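## Task

Two floor pallets stand next to the track: the north one toward its -y end and the south one toward its +y end. The north pallet starts with four closed cases and the south with two, and each case's lid label gives its gross weight in kg. Shift cases from pallet to pallet until the north pallet holds no more than 22.5 kg and the south no more than 50.0 kg. At the end all six cases must rest directly on a pallet deck (no stacking on other cases), and none may overhang a pallet edge by more than about two finger widths. A case that fell to the floor may be recovered but must finish lid up. Release everything and pull the arms away at the end; a case that stays put only because the robot holds it does not count. cam_pallet_north views the -y end and cam_pallet_south the +y end, with +y roughly to the right in both images.

## Robot and tools

ROBOT. Two arms, left_arm and right_arm, each riding its own carriage on one shared track that runs along y at x = 0. left_rail carries left_arm on the +y half (position_m 0.6 to 3 m); right_rail carries right_arm on the -y half (-3 to -0.6 m). An arm's base sits at x = 0, y = its carriage's position_m, z = 0.04 m, facing +x. The names left/right do not refer to image sides.

FRAME. All reported positions use one table-fixed frame in metres: table top is z = 0, +z up, +x the direction the arms face, +y to their left, y = 0 at mid-track. The table starts at x = 0.50 and spans y = -0.90 to 0.90; beyond that the floor lies 0.53 m below z = 0, where the pallets are. Reported cup-point positions can be slightly off, more so at long reach.

TOOL. Each arm ends in a vacuum tool with four cups facing the cup point's +z axis. Cups sit at x = -62 and +62 mm and y = -104.5 mm (channel a) or +104.5 mm (channel b) from the cup point; the rims cover 227 mm in x by 312 mm in y. A channel's two cups share vacuum, so both must seal fully on a flat smooth surface (no edges, holes or gaps under a rim) or neither holds.

execute_actions {"actions": [...]}. Actions run in order; each may contain "rows", "steps", "until", and device commands "left_rail"/"right_rail". An empty list just reports state and images.
- rows: 1 to 15 rows, each one control step (1/30 s). Every row is one flat list of 16 numbers in [-1, 1] covering both arms: left dx, dy, dz, rx, ry, rz, suction_a, suction_b, then the same eight for the right arm. dx..rz are an offset (not a pose) from that cup point's measured pose at the start of the action, expressed in the cup point's own axes; each row is measured from that same start, not added to the previous row. Scale: 1.0 = 0.6 m for dx/dy/dz and 180 degrees for the rotation vector rx, ry, rz. suction values: above 0.01 is on, 0 is off; they persist, so repeat an arm's current suction values to leave them unchanged. Per step the command is clipped to 100 mm and 16 degrees from the measured pose. Ramp offsets gradually (about 0.01 more per row) to avoid shaking a case loose.
- steps: 1 to 450, default 15, at least the row count. After the last row the arms keep pursuing that row's target; give long moves enough steps and send any unfinished remainder in the next action.
- until: ends the action early when all listed conditions hold, e.g. {"right_rail": {"position_status": ["!=", "moving"]}}, or {"all": {"status": "ended"}} / {"any": {"status": "ended"}}. Numbers need a comparison (=, !=, <, <=, >, >=). It does not halt the arms.
- left_rail / right_rail: {"position_m": target in m (absolute track position, ranges above)}, {"speed_m_s": 0.01 to 1, starts at 1, persists}, or {"stop": true} alone. Acceleration is 2 m/s2. Rows never drive carriages, but a moving carriage carries its arm's tool along. Wait for arrival (within 0.6 mm) before placing the tool at a scene point or ending the scene. Any out-of-range value or unknown name rejects the whole call.

zoom_image {"camera", "region": [x0, y0, x1, y1]} in pixels of that camera's last image, at most 504 by 504. Cameras: cam_high, cam_low, cam_pallet_north, cam_pallet_south, cam_left_wrist, cam_right_wrist (all 504x504). Use it to read lid labels.

finished_scene {"scene": n}: irreversible; ends the scene after the robot holds the last command. Its result reports success and gives the following task.

RESULTS. State lines give each cup point's end_effector_position (m), end_effector_quat_wxyz and velocities; Hand target lines give the pose being pursued. Joint lines list rail, shoulder pan, shoulder lift, elbow, wrist 1, wrist 2, wrist 3. suction_measured_a/b: 0 means no seal, 0.83+ an airtight seal, lower means leakage (cardboard leaks); it settles within about 1.3 s. part_present_a/b turns 1 above 0.09 and 0 below 0.07. Wrist force/torque are in the tool's own axes, noisy with a fixed offset, saturating near 200 N. position_status: moving, done, stopped, contact_stop (blocked, >970 N), time_out, stopped_with_arm (own arm was held back or faulted: send followable rows, then resend), stopped_for_other_arm (clearance check: move an arm away, wait 30 steps, resend). position_answer not_taken means resend once the carriage stands. "pose unreachable" means the clearance check altered or blocked that arm's command.

HANDLING. Cup pull is about 381 N per sealed cup at reading 0.7, up to 458 N at 1. Cups compress up to 21 mm under press or vacuum. Vacuum switched on with a still tool can lift a resting case. To place: lower in small steps until contact, then in a single action switch both channels off and back the tool straight away. While a part is detected, the controller assumes an 11.5 kg load when computing fault force. Heavy, off-center or fast-moved cases can tear free.

AVOID. An outside force of 400 N on an arm, or a joint torque reaching its limit (shoulder pan/lift 686, elbow 402, wrists 99.5 N m), halts that arm for 10 s. Never let the arms, tools, cameras, carriages or a held case collide or press on each other; the clearance check does not account for held objects. For handovers, release with the giving tool before the other turns on, and lift the giver clear. Do not knock anything out of the work area, drop, slam or shove cases. Occasional brief pushes may disturb loose objects.

Each tool is called after ">>>" by a JSON object that holds its "name" and its "arguments".

## Session

>>> {"name": "execute_actions", "arguments": {"actions": []}}

Scene clock: 0.00 s.
left_arm: end_effector_position=(+0.8504, +2.5399, +0.4419) suction_measured_a=0.00 part_present_a=0 suction_measured_b=0.00 part_present_b=0 end_effector_quat_wxyz=(+0.001, -0.001, +1.000, -0.001) end_effector_velocity=(-0.000, +0.000, +0.000) end_effector_angular_velocity=(-0.000, -0.000, +0.000) | right_arm: end_effector_position=(+0.8494, -2.9280, +0.4377) suction_measured_a=0.00 part_present_a=0 suction_measured_b=0.00 part_present_b=0 end_effector_quat_wxyz=(-0.001, +0.000, +1.000, +0.001) end_effector_velocity=(+0.000, -0.000, -0.000) end_effector_angular_velocity=(+0.000, +0.000, -0.000)
Joint positions: left_arm=[ 2.541 -0.239 -1.5    2.091 -2.166 -1.572  1.331] | right_arm=[-2.929 -0.239 -1.497  2.093 -2.165 -1.57   1.332]
Joint velocities: left_arm=[ 0.  0. -0.  0. -0. -0.  0.] | right_arm=[ 0. -0.  0.  0. -0.  0. -0.]
Wrist force (N, on the end effector, along its own x y z axes, offset not removed): no reading
Wrist torque (N m, same axes, about the end effector's origin, offset not removed): no reading
Hand target (left_arm): +0.850, +2.540, +0.442; +0.001, -0.001, +1.000, -0.001
Hand target (right_arm): +0.849, -2.928, +0.438; -0.001, +0.000, +1.000, +0.001
left_rail: position_m=2.541 position_m_goal=2.541 speed_m_s=1.00 position_status=done position_answer=taken refusals=0
right_rail: position_m=-2.929 position_m_goal=-2.929 speed_m_s=1.00 position_status=done position_answer=taken refusals=0

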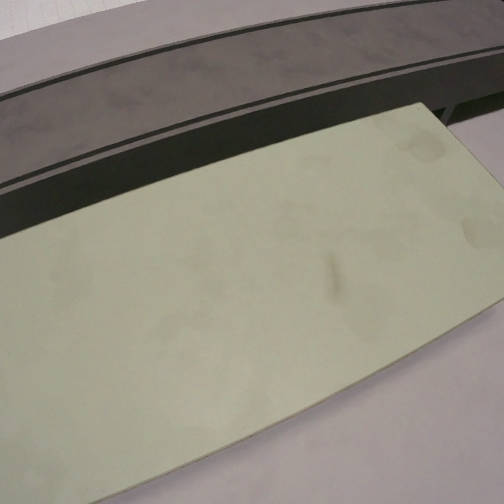

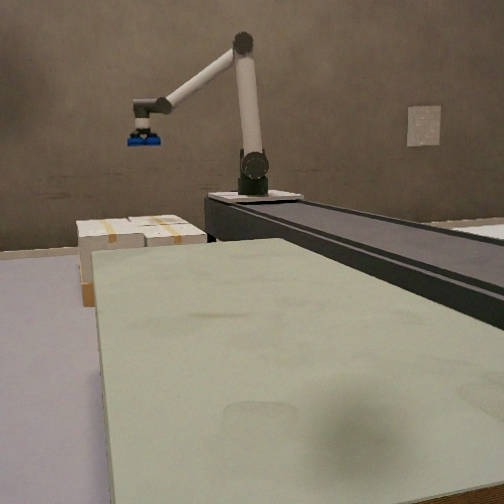

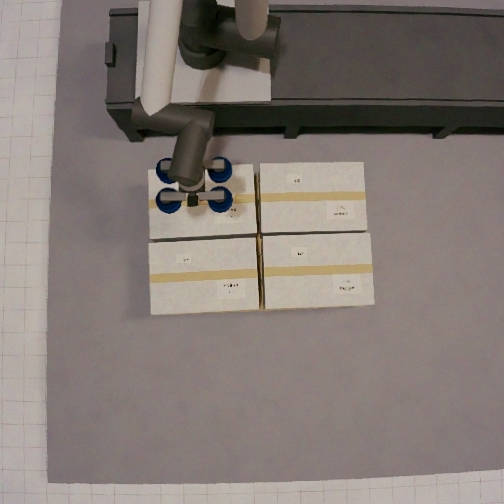

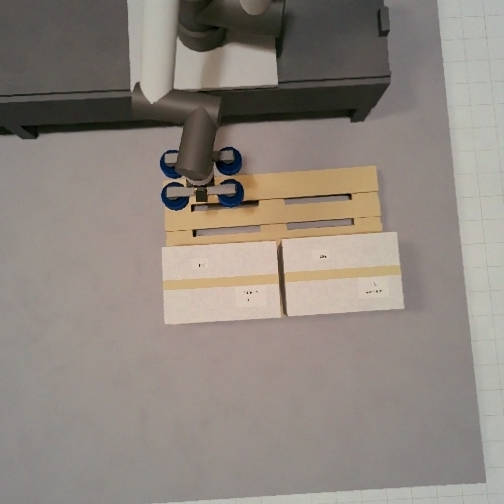

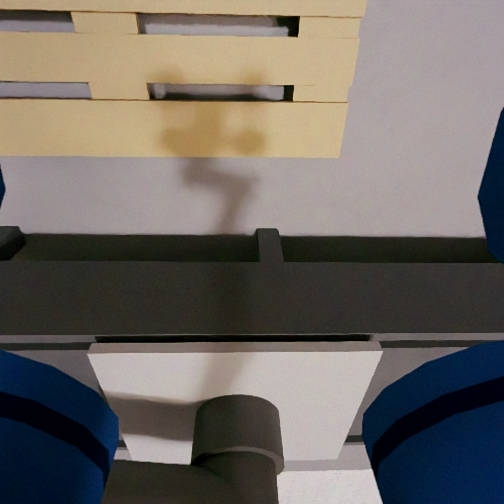

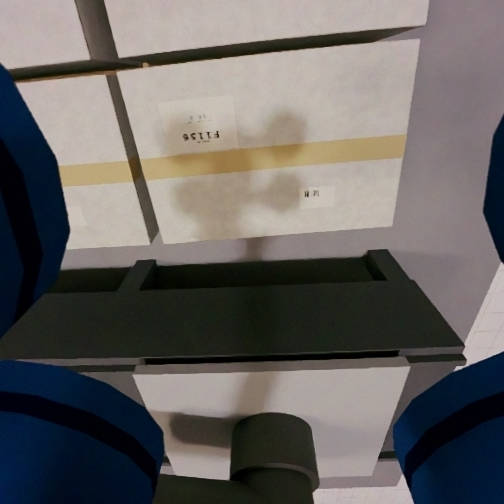

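>>> {"name": "zoom_image", "arguments": {"camera": "cam_pallet_north", "region": [140, 150, 390, 320]}}

>>> {"name": "zoom_image", "arguments": {"camera": "cam_pallet_south", "region": [150, 160, 410, 330]}}

>>> {"name": "zoom_image", "arguments": {"camera": "cam_right_wrist", "region": [140, 80, 360, 230]}}

Region (140, 150, 390, 320) of cam_pallet_north's 504x504 image, scaled by 2.016, with more detail than that image has; it fills the top 343 rows of this view, and the rest is white.

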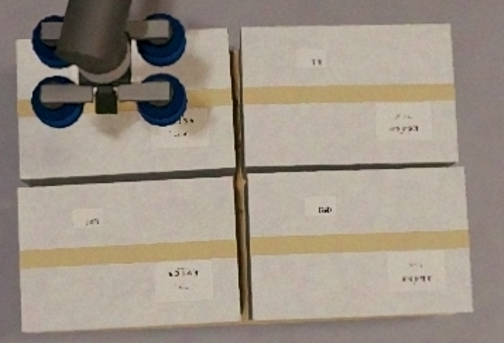

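Region (150, 160, 410, 330) of cam_pallet_south's 504x504 image, scaled by 1.938, with more detail than that image has; it fills the top 330 rows of this view, and the rest is white.

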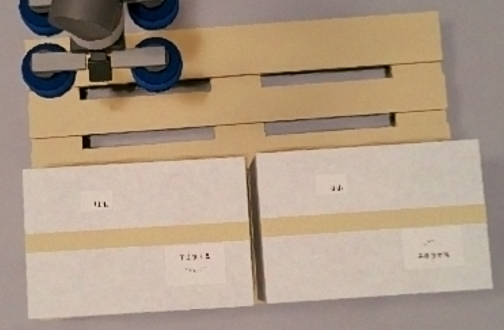

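Region (140, 80, 360, 230) of cam_right_wrist's 504x504 image, scaled by 2.291, with more detail than that image has; it fills the top 344 rows of this view, and the rest is white.

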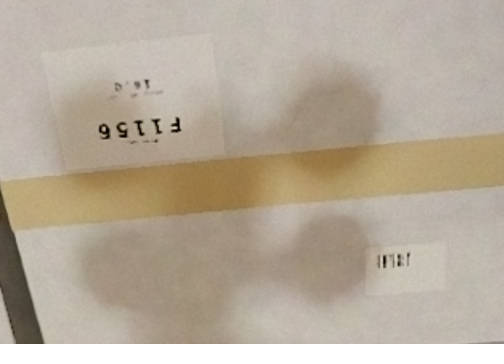

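>>> {"name": "zoom_image", "arguments": {"camera": "cam_pallet_north", "region": [320, 195, 370, 300]}}

>>> {"name": "zoom_image", "arguments": {"camera": "cam_pallet_north", "region": [210, 275, 250, 300]}}

>>> {"name": "zoom_image", "arguments": {"camera": "cam_right_wrist", "region": [155, 95, 245, 155]}}

Region (320, 195, 370, 300) of cam_pallet_north's 504x504 image, scaled by 4.800, with more detail than that image has; it fills the left 240 columns of this view, and the rest is white.

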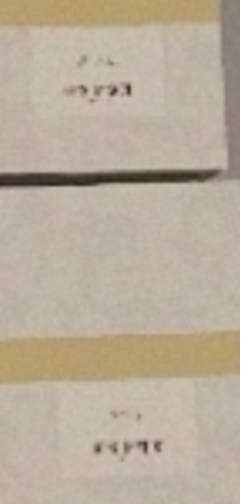

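Region (210, 275, 250, 300) of cam_pallet_north's 504x504 image, scaled by 12.600, with more detail than that image has; it fills the top 315 rows of this view, and the rest is white.

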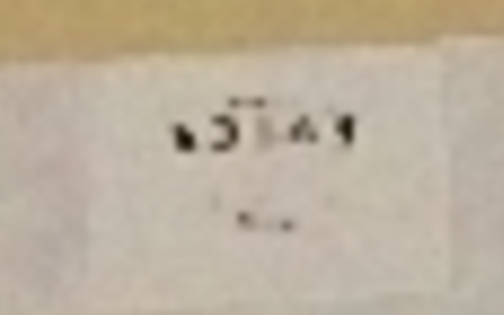

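Region (155, 95, 245, 155) of cam_right_wrist's 504x504 image, scaled by 5.600, with more detail than that image has.

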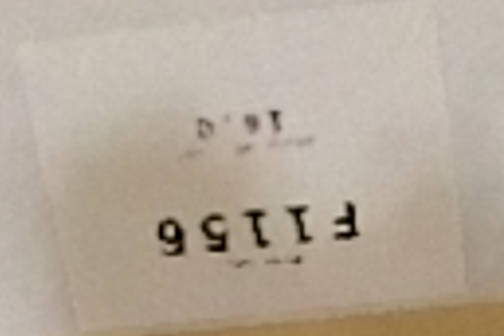

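>>> {"name": "execute_actions", "arguments": {"actions": [{"right_rail":{"position_m":-2.5},"left_rail":{"position_m":3.0},"steps":90,"until":{"all":{"status":"ended"}}},{"rows":[[-0.3,0,0.1,0,0,0,0,0,-0.2,0,0.1,0,0,0,0,0],[-0.85,0,0.35,0,0,0,0,0,-0.667,0,0.32,0,0,0,0,0]],"steps":75}]}}

Scene clock: 8.63 s.
left_arm: end_effector_position=(+1.3608, +2.9989, +0.2327) suction_measured_a=0.00 part_present_a=0 suction_measured_b=0.00 part_present_b=0 end_effector_quat_wxyz=(+0.002, -0.001, +1.000, -0.001) end_effector_velocity=(+0.000, -0.000, +0.000) end_effector_angular_velocity=(-0.000, -0.000, +0.000) | right_arm: end_effector_position=(+1.2492, -2.4992, +0.2452) suction_measured_a=0.00 part_present_a=0 suction_measured_b=0.00 part_present_b=0 end_effector_quat_wxyz=(-0.001, +0.000, +1.000, +0.001) end_effector_velocity=(+0.000, -0.000, -0.000) end_effector_angular_velocity=(+0.000, +0.000, +0.000)
Joint positions: left_arm=[ 3.    -0.149 -0.84   1.418 -2.152 -1.572  1.421] | right_arm=[-2.5   -0.161 -0.955  1.613 -2.227 -1.57   1.41 ]
Joint velocities: left_arm=[ 0.  0.  0. -0.  0. -0. -0.] | right_arm=[ 0.  0.  0. -0. -0.  0. -0.]
Wrist force (N, on the end effector, along its own x y z axes, offset not removed): left_arm=[8.0 -1.1 0.1] | right_arm=[-1.8 3.7 -5.0]
Wrist torque (N m, same axes, about the end effector's origin, offset not removed): left_arm=[-0.16 -1.25 -0.12] | right_arm=[0.41 0.01 -0.51]
Hand target (left_arm): +1.361, +2.999, +0.233; +0.002, -0.001, +1.000, -0.001
Hand target (right_arm): +1.249, -2.499, +0.245; -0.001, +0.000, +1.000, +0.001
Off the commanded pose (left_arm): 0.001 m, 0 deg.
Off the commanded pose (right_arm): 0.000 m, 0 deg.
left_rail: position_m=3.000 position_m_goal=3.000 speed_m_s=1.00 position_status=done position_answer=taken refusals=0
right_rail: position_m=-2.500 position_m_goal=-2.500 speed_m_s=1.00 position_status=done position_answer=taken refusals=0

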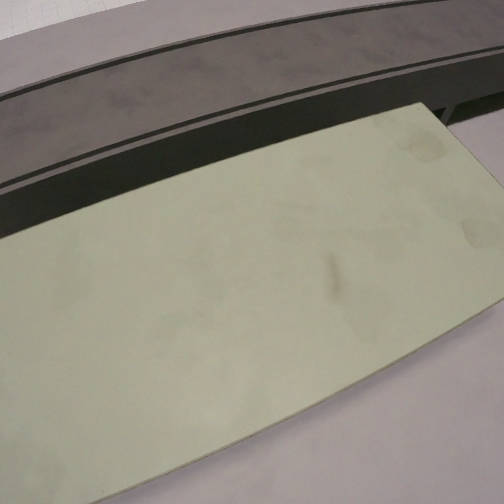

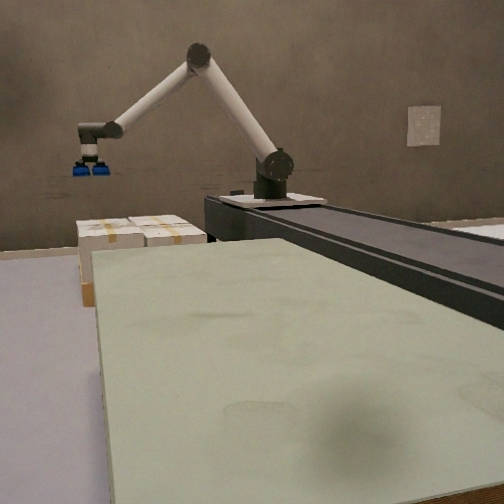

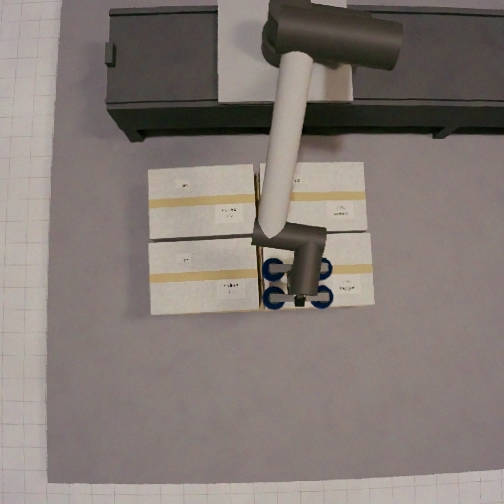

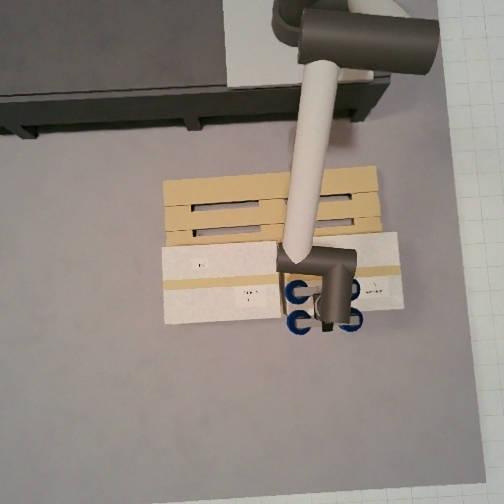

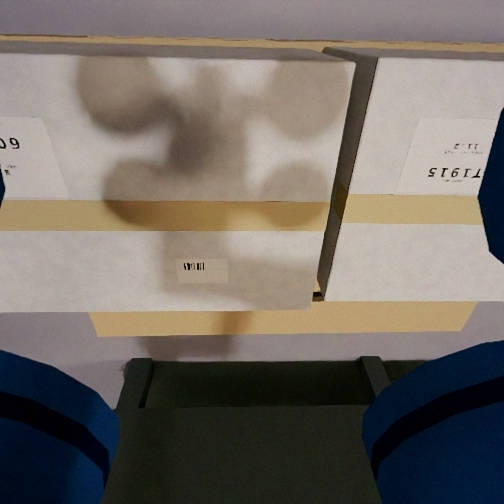

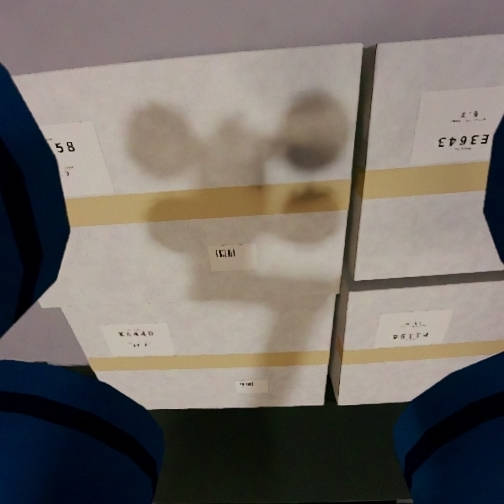

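>>> {"name": "zoom_image", "arguments": {"camera": "cam_right_wrist", "region": [404, 80, 504, 170]}}

>>> {"name": "zoom_image", "arguments": {"camera": "cam_right_wrist", "region": [90, 310, 190, 365]}}

>>> {"name": "zoom_image", "arguments": {"camera": "cam_right_wrist", "region": [365, 300, 465, 355]}}

>>> {"name": "zoom_image", "arguments": {"camera": "cam_left_wrist", "region": [394, 110, 504, 200]}}

>>> {"name": "execute_actions", "arguments": {"actions": [{"right_rail":{"position_m":-2.3},"rows":[[0.05,0.2,0,0,0,0,0,0,0.1,0,0.05,0,0,0,0,0],[0.05,0.4,0,0,0,0,0,0,0.2,0,0.1,0,0,0,0,0]],"steps":45}]}}

Region (404, 80, 504, 170) of cam_right_wrist's 504x504 image, scaled by 5.040, with more detail than that image has; it fills the top 454 rows of this view, and the rest is white.

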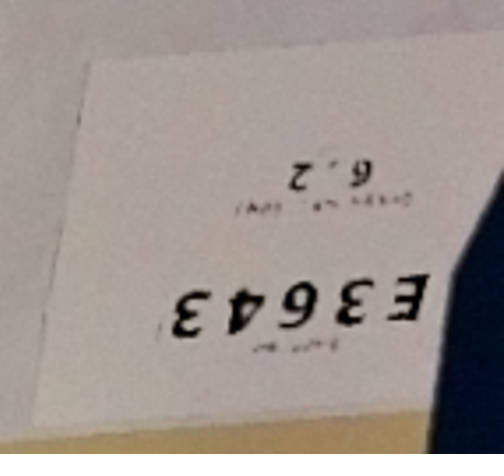

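Region (90, 310, 190, 365) of cam_right_wrist's 504x504 image, scaled by 5.040, with more detail than that image has; it fills the top 277 rows of this view, and the rest is white.

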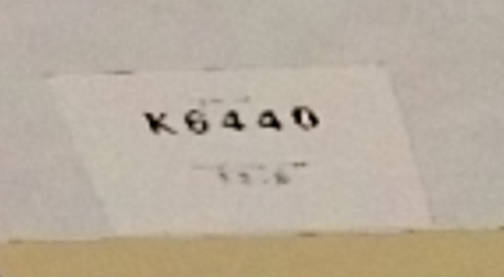

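Region (365, 300, 465, 355) of cam_right_wrist's 504x504 image, scaled by 5.040, with more detail than that image has; it fills the top 277 rows of this view, and the rest is white.

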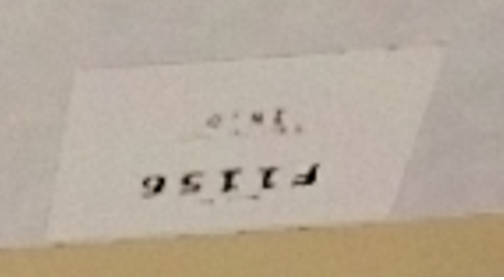

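Region (394, 110, 504, 200) of cam_left_wrist's 504x504 image, scaled by 4.582, with more detail than that image has; it fills the top 412 rows of this view, and the rest is white.

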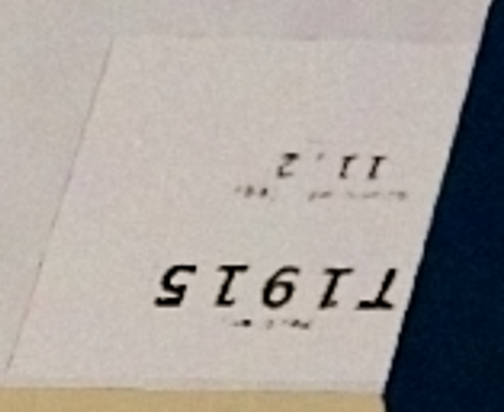

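Scene clock: 11.07 s.
left_arm: end_effector_position=(+1.3310, +3.2389, +0.2326) suction_measured_a=0.00 part_present_a=0 suction_measured_b=0.00 part_present_b=0 end_effector_quat_wxyz=(+0.002, -0.001, +1.000, -0.001) end_effector_velocity=(-0.000, +0.000, -0.000) end_effector_angular_velocity=(+0.000, +0.000, +0.000) | right_arm: end_effector_position=(+1.1290, -2.2991, +0.1855) suction_measured_a=0.00 part_present_a=0 suction_measured_b=0.00 part_present_b=0 end_effector_quat_wxyz=(-0.001, +0.000, +1.000, +0.001) end_effector_velocity=(-0.000, +0.000, -0.000) end_effector_angular_velocity=(+0.000, +0.000, +0.000)
Joint positions: left_arm=[ 3.     0.029 -0.849  1.434 -2.16  -1.572  1.599] | right_arm=[-2.3   -0.179 -1.013  1.835 -2.39  -1.57   1.392]
Joint velocities: left_arm=[ 0.  0.  0. -0.  0.  0.  0.] | right_arm=[ 0.  0. -0.  0. -0. -0.  0.]
Wrist force (N, on the end effector, along its own x y z axes, offset not removed): left_arm=[7.1 -2.9 1.7] | right_arm=[2.7 4.2 -4.5]
Wrist torque (N m, same axes, about the end effector's origin, offset not removed): left_arm=[-0.41 -1.18 -0.17] | right_arm=[0.29 -0.87 -0.59]
Hand target (left_arm): +1.331, +3.239, +0.233; +0.002, -0.001, +1.000, -0.001
Hand target (right_arm): +1.129, -2.299, +0.185; -0.001, +0.000, +1.000, +0.001
Off the commanded pose (left_arm): 0.001 m, 0 deg.
Off the commanded pose (right_arm): 0.000 m, 0 deg.
left_rail: position_m=3.000 position_m_goal=3.000 speed_m_s=1.00 position_status=done position_answer=taken refusals=0
right_rail: position_m=-2.300 position_m_goal=-2.300 speed_m_s=1.00 position_status=done position_answer=taken refusals=0

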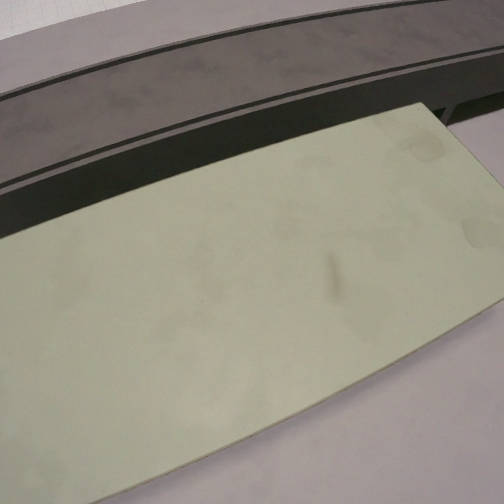

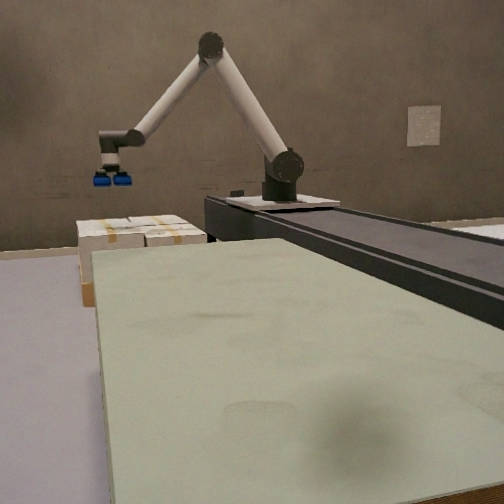

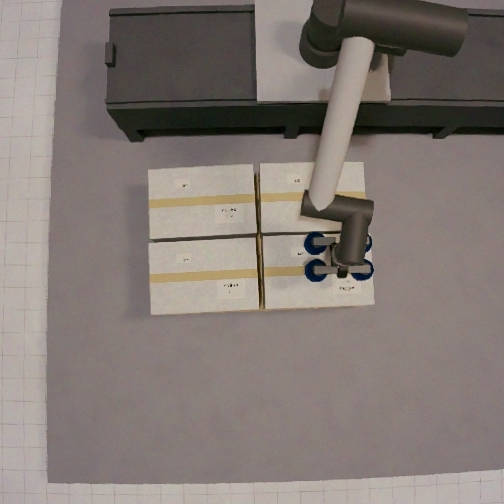

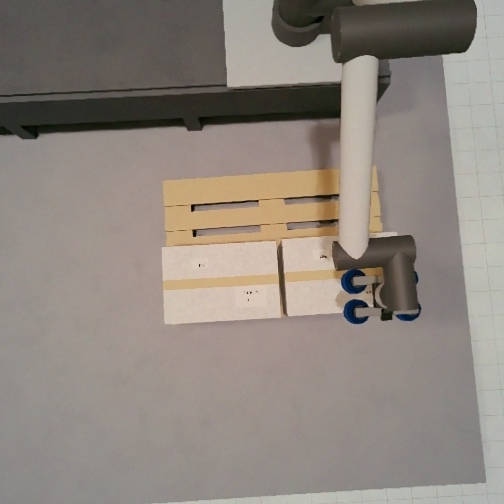

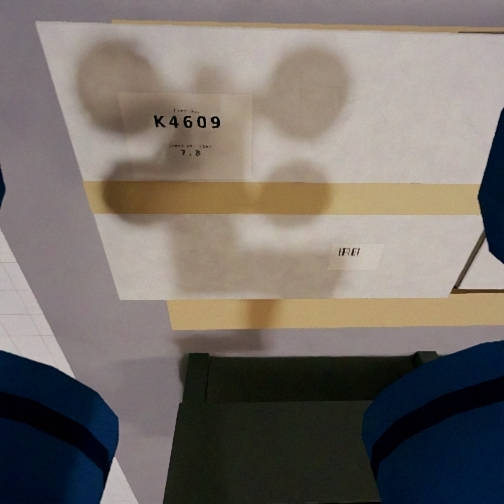

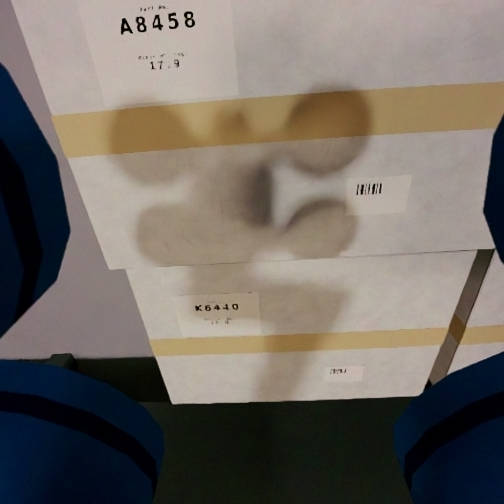

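>>> {"name": "zoom_image", "arguments": {"camera": "cam_right_wrist", "region": [170, 285, 270, 340]}}

>>> {"name": "zoom_image", "arguments": {"camera": "cam_left_wrist", "region": [140, 100, 240, 170]}}

>>> {"name": "zoom_image", "arguments": {"camera": "cam_right_wrist", "region": [100, 0, 220, 85]}}

Region (170, 285, 270, 340) of cam_right_wrist's 504x504 image, scaled by 5.040, with more detail than that image has; it fills the top 277 rows of this view, and the rest is white.

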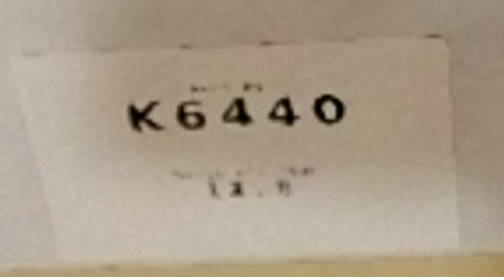

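Region (140, 100, 240, 170) of cam_left_wrist's 504x504 image, scaled by 5.040, with more detail than that image has; it fills the top 353 rows of this view, and the rest is white.

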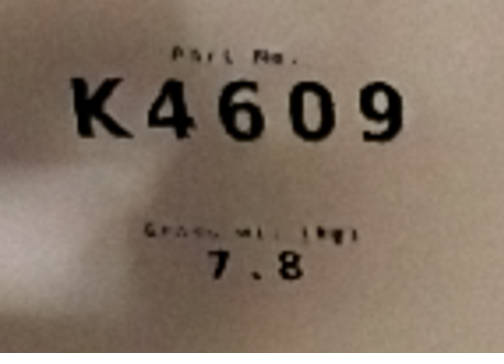

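Region (100, 0, 220, 85) of cam_right_wrist's 504x504 image, scaled by 4.200, with more detail than that image has; it fills the top 357 rows of this view, and the rest is white.

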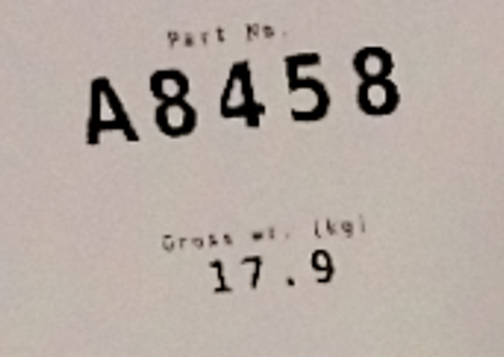

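>>> {"name": "execute_actions", "arguments": {"actions": [{"rows":[[0.05,-0.1,0,0,0,0,0,0,0.1,0,0.05,0,0,0,0,0],[0.6,-0.4,-0.2,0,0,0,0,0,0.5,-0.3,0.05,0,0,0,0,0]],"steps":45}]}}

Scene clock: 14.07 s.
left_arm: end_effector_position=(+0.9706, +2.9990, +0.3520) suction_measured_a=0.00 part_present_a=0 suction_measured_b=0.00 part_present_b=0 end_effector_quat_wxyz=(+0.001, -0.001, +1.000, -0.001) end_effector_velocity=(-0.000, -0.000, +0.000) end_effector_angular_velocity=(+0.000, -0.000, -0.000) | right_arm: end_effector_position=(+0.8291, -2.4787, +0.1561) suction_measured_a=0.00 part_present_a=0 suction_measured_b=0.00 part_present_b=0 end_effector_quat_wxyz=(-0.001, +0.000, +1.000, +0.001) end_effector_velocity=(-0.000, -0.000, -0.000) end_effector_angular_velocity=(+0.000, +0.000, -0.000)
Joint positions: left_arm=[ 3.    -0.209 -1.3    1.996 -2.27  -1.572  1.361] | right_arm=[-2.3   -0.452 -1.203  2.264 -2.629 -1.57   1.119]
Joint velocities: left_arm=[ 0. -0. -0.  0.  0.  0. -0.] | right_arm=[ 0. -0. -0.  0. -0.  0. -0.]
Wrist force (N, on the end effector, along its own x y z axes, offset not removed): left_arm=[6.5 -1.1 -2.0] | right_arm=[4.0 -2.9 -0.2]
Wrist torque (N m, same axes, about the end effector's origin, offset not removed): left_arm=[-0.20 -1.07 -0.11] | right_arm=[-0.52 -0.96 -0.56]
Hand target (left_arm): +0.971, +2.999, +0.352; +0.001, -0.001, +1.000, -0.001
Hand target (right_arm): +0.829, -2.479, +0.156; -0.001, +0.000, +1.000, +0.001
Off the commanded pose (left_arm): 0.000 m, 0 deg.
Off the commanded pose (right_arm): 0.000 m, 0 deg.
left_rail: position_m=3.000 position_m_goal=3.000 speed_m_s=1.00 position_status=done position_answer=taken refusals=0
right_rail: position_m=-2.300 position_m_goal=-2.300 speed_m_s=1.00 position_status=done position_answer=taken refusals=0

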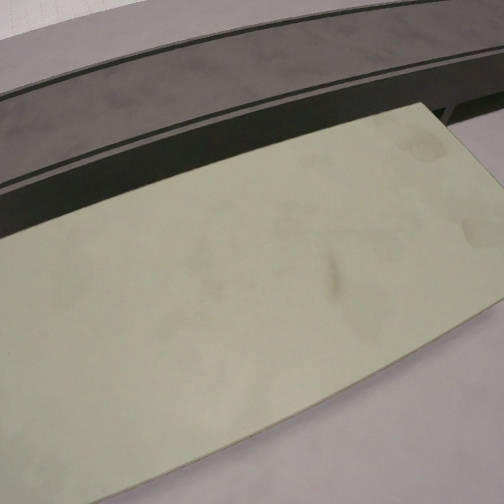

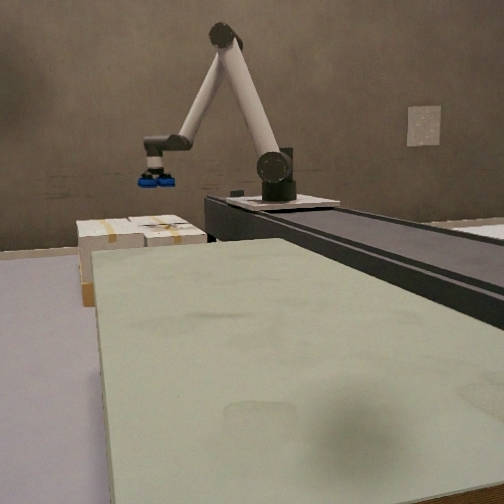

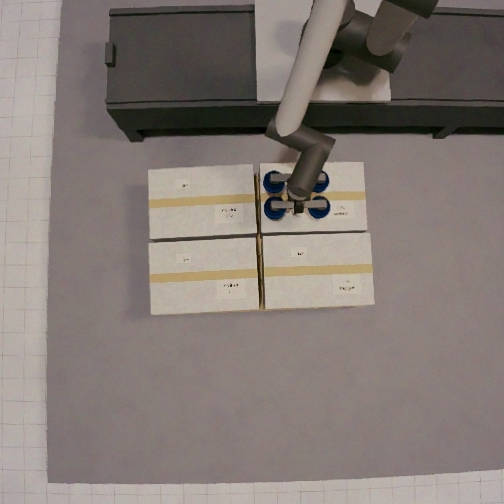

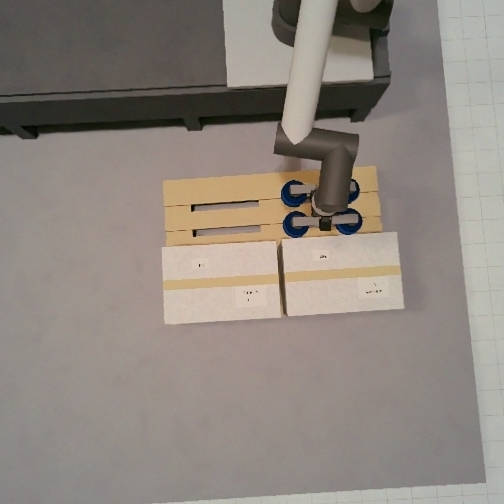

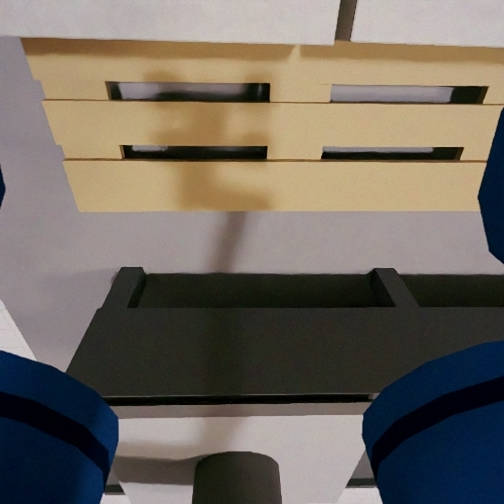

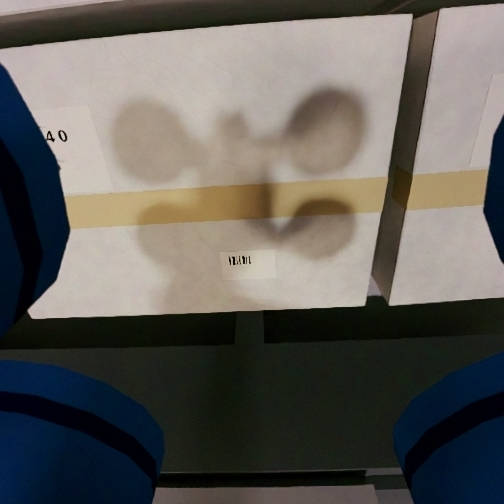

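>>> {"name": "execute_actions", "arguments": {"actions": [{"rows":[[0,0,0,0,0,0,0,0,0,0.1,0.05,0,0,0,0,0],[0,0,0,0,0,0,0,0,0.01,0.2,0.2,0,0,0,0,0]],"steps":30}]}}

Scene clock: 17.53 s.
left_arm: end_effector_position=(+0.9706, +2.9990, +0.3520) suction_measured_a=0.00 part_present_a=0 suction_measured_b=0.00 part_present_b=0 end_effector_quat_wxyz=(+0.001, -0.001, +1.000, -0.001) end_effector_velocity=(-0.000, +0.000, +0.000) end_effector_angular_velocity=(-0.000, -0.000, -0.000) | right_arm: end_effector_position=(+0.8227, -2.3591, +0.0364) suction_measured_a=0.00 part_present_a=0 suction_measured_b=0.00 part_present_b=0 end_effector_quat_wxyz=(-0.001, +0.000, +1.000, +0.001) end_effector_velocity=(+0.000, +0.000, -0.000) end_effector_angular_velocity=(-0.000, -0.000, +0.000)
Joint positions: left_arm=[ 3.    -0.209 -1.3    1.996 -2.27  -1.572  1.361] | right_arm=[-2.3   -0.318 -1.047  2.325 -2.846 -1.57   1.253]
Joint velocities: left_arm=[ 0.  0. -0.  0. -0.  0.  0.] | right_arm=[ 0.  0.  0. -0. -0. -0.  0.]
Wrist force (N, on the end effector, along its own x y z axes, offset not removed): left_arm=[5.1 -0.1 -3.8] | right_arm=[-1.3 0.3 -1.3]
Wrist torque (N m, same axes, about the end effector's origin, offset not removed): left_arm=[-0.08 -0.88 -0.10] | right_arm=[0.06 -0.47 -0.41]
Hand target (left_arm): +0.971, +2.999, +0.352; +0.001, -0.001, +1.000, -0.001
Hand target (right_arm): +0.823, -2.359, +0.036; -0.001, +0.000, +1.000, +0.001
Off the commanded pose (left_arm): 0.000 m, 0 deg.
Off the commanded pose (right_arm): 0.000 m, 0 deg.
left_rail: position_m=3.000 position_m_goal=3.000 speed_m_s=1.00 position_status=done position_answer=taken refusals=0
right_rail: position_m=-2.300 position_m_goal=-2.300 speed_m_s=1.00 position_status=done position_answer=taken refusals=0

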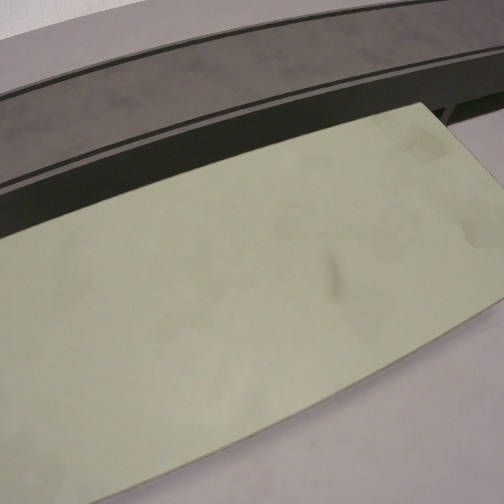

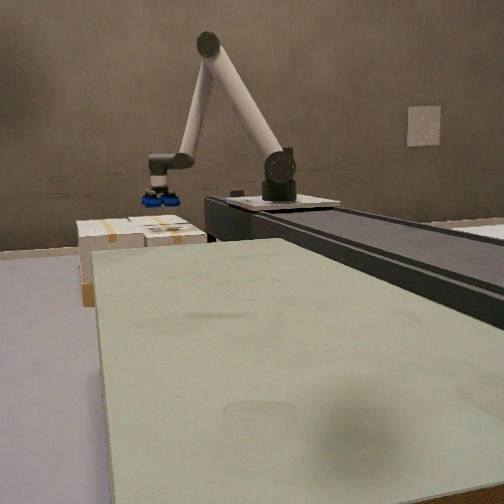

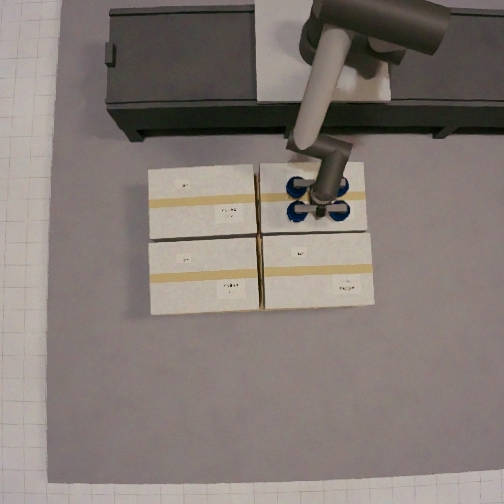

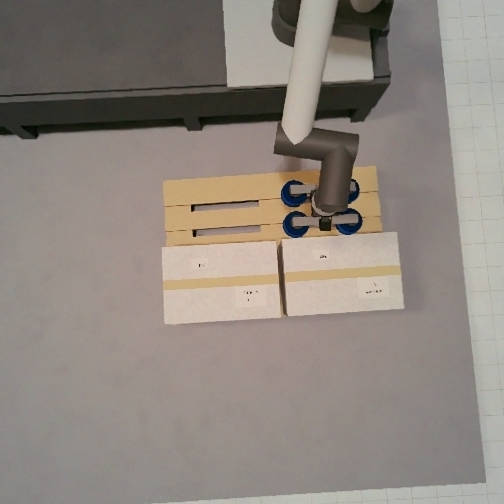

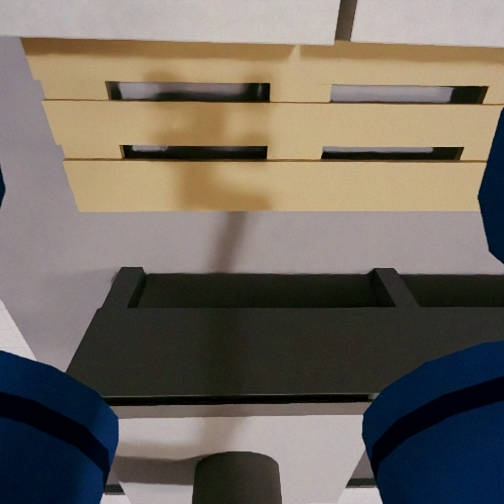

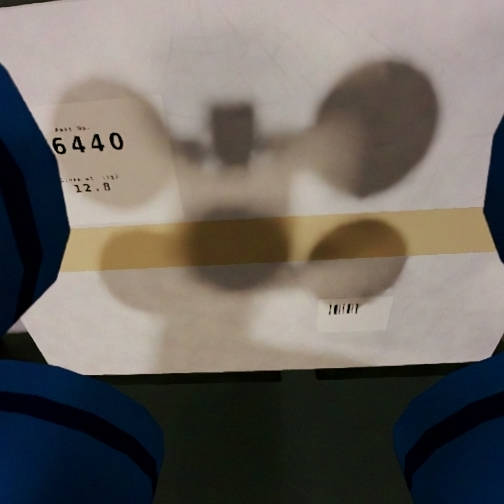

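>>> {"name": "execute_actions", "arguments": {"actions": [{"rows":[[0,0,0,0,0,0,0,0,0,0,0.05,0,0,-0.007,0,0],[0,0,0,0,0,0,0,0,0.0,0,0.18,0,0,-0.014,0,0]],"steps":20}]}}

>>> {"name": "zoom_image", "arguments": {"camera": "cam_low", "region": [60, 160, 260, 320]}}

Scene clock: 19.50 s.
left_arm: end_effector_position=(+0.9706, +2.9990, +0.3520) suction_measured_a=0.00 part_present_a=0 suction_measured_b=0.00 part_present_b=0 end_effector_quat_wxyz=(+0.001, -0.001, +1.000, -0.001) end_effector_velocity=(+0.000, -0.000, -0.000) end_effector_angular_velocity=(+0.000, +0.000, -0.000) | right_arm: end_effector_position=(+0.8224, -2.3591, -0.0713) suction_measured_a=0.00 part_present_a=0 suction_measured_b=0.00 part_present_b=0 end_effector_quat_wxyz=(-0.001, -0.022, +1.000, +0.001) end_effector_velocity=(+0.001, -0.000, -0.001) end_effector_angular_velocity=(-0.000, -0.001, +0.001)
Joint positions: left_arm=[ 3.    -0.209 -1.3    1.996 -2.27  -1.572  1.361] | right_arm=[-2.3   -0.318 -0.879  2.324 -3.013 -1.57   1.209]
Joint velocities: left_arm=[ 0.  0.  0. -0.  0. -0.  0.] | right_arm=[ 0.     0.     0.002 -0.001 -0.003  0.    -0.   ]
Wrist force (N, on the end effector, along its own x y z axes, offset not removed): left_arm=[7.7 -6.7 0.6] | right_arm=[-1.9 1.5 -3.6]
Wrist torque (N m, same axes, about the end effector's origin, offset not removed): left_arm=[-0.96 -1.06 -0.09] | right_arm=[-0.01 -0.20 -0.52]
Hand target (left_arm): +0.971, +2.999, +0.352; +0.001, -0.001, +1.000, -0.001
Hand target (right_arm): +0.822, -2.359, -0.071; -0.001, -0.022, +1.000, +0.001
Off the commanded pose (left_arm): 0.000 m, 0 deg.
Off the commanded pose (right_arm): 0.000 m, 0 deg.
left_rail: position_m=3.000 position_m_goal=3.000 speed_m_s=1.00 position_status=done position_answer=taken refusals=0
right_rail: position_m=-2.300 position_m_goal=-2.300 speed_m_s=1.00 position_status=done position_answer=taken refusals=0

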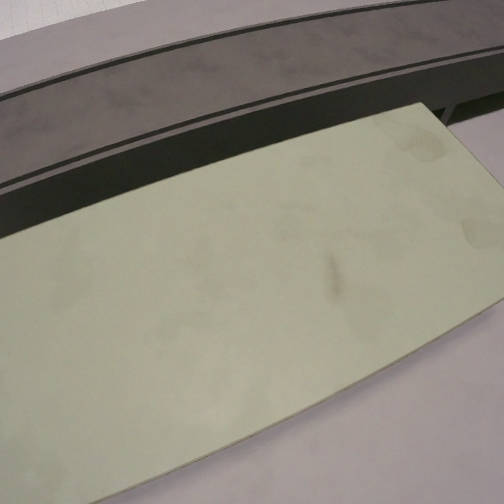

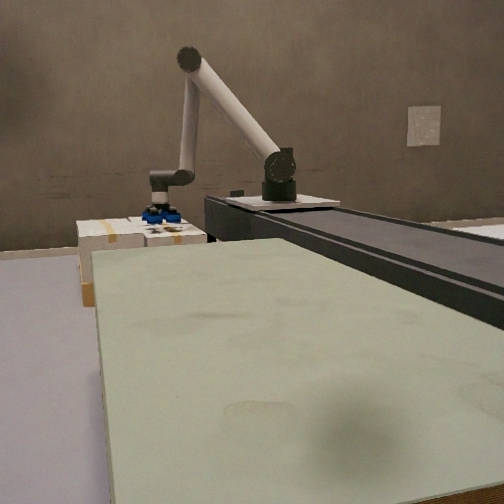

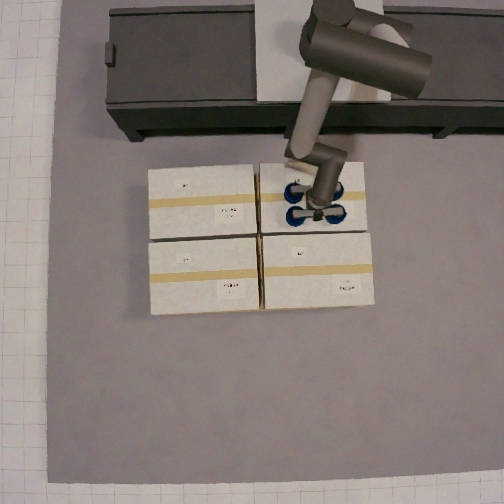

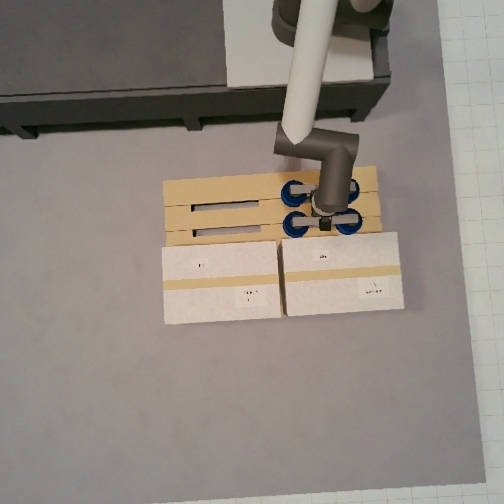

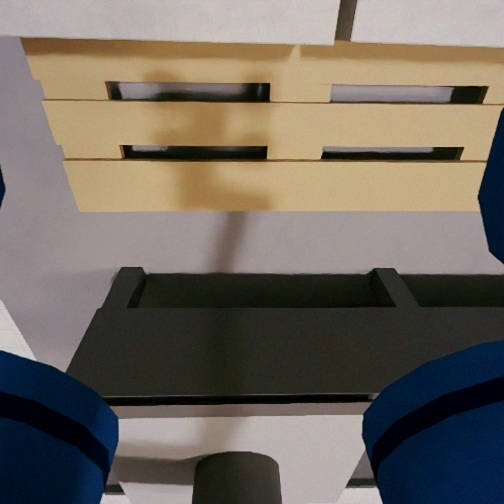

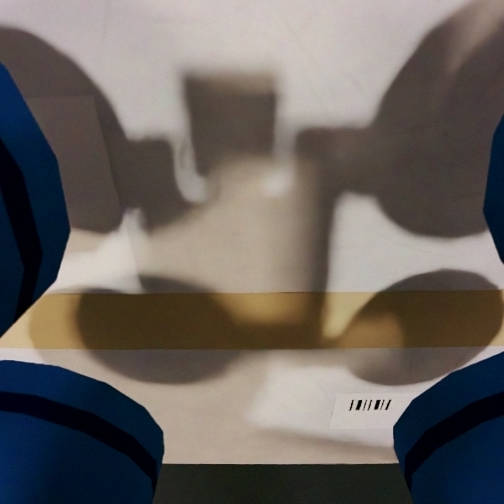

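Region (60, 160, 260, 320) of cam_low's 504x504 image, scaled by 2.520, with more detail than that image has; it fills the top 403 rows of this view, and the rest is white.

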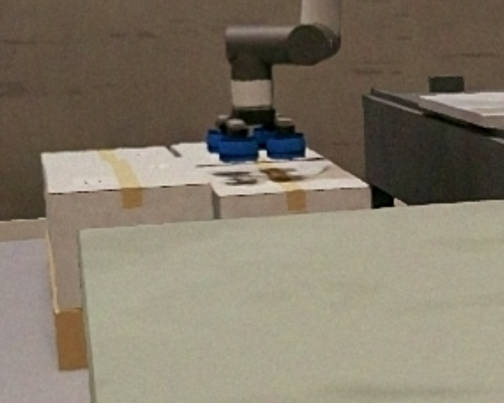

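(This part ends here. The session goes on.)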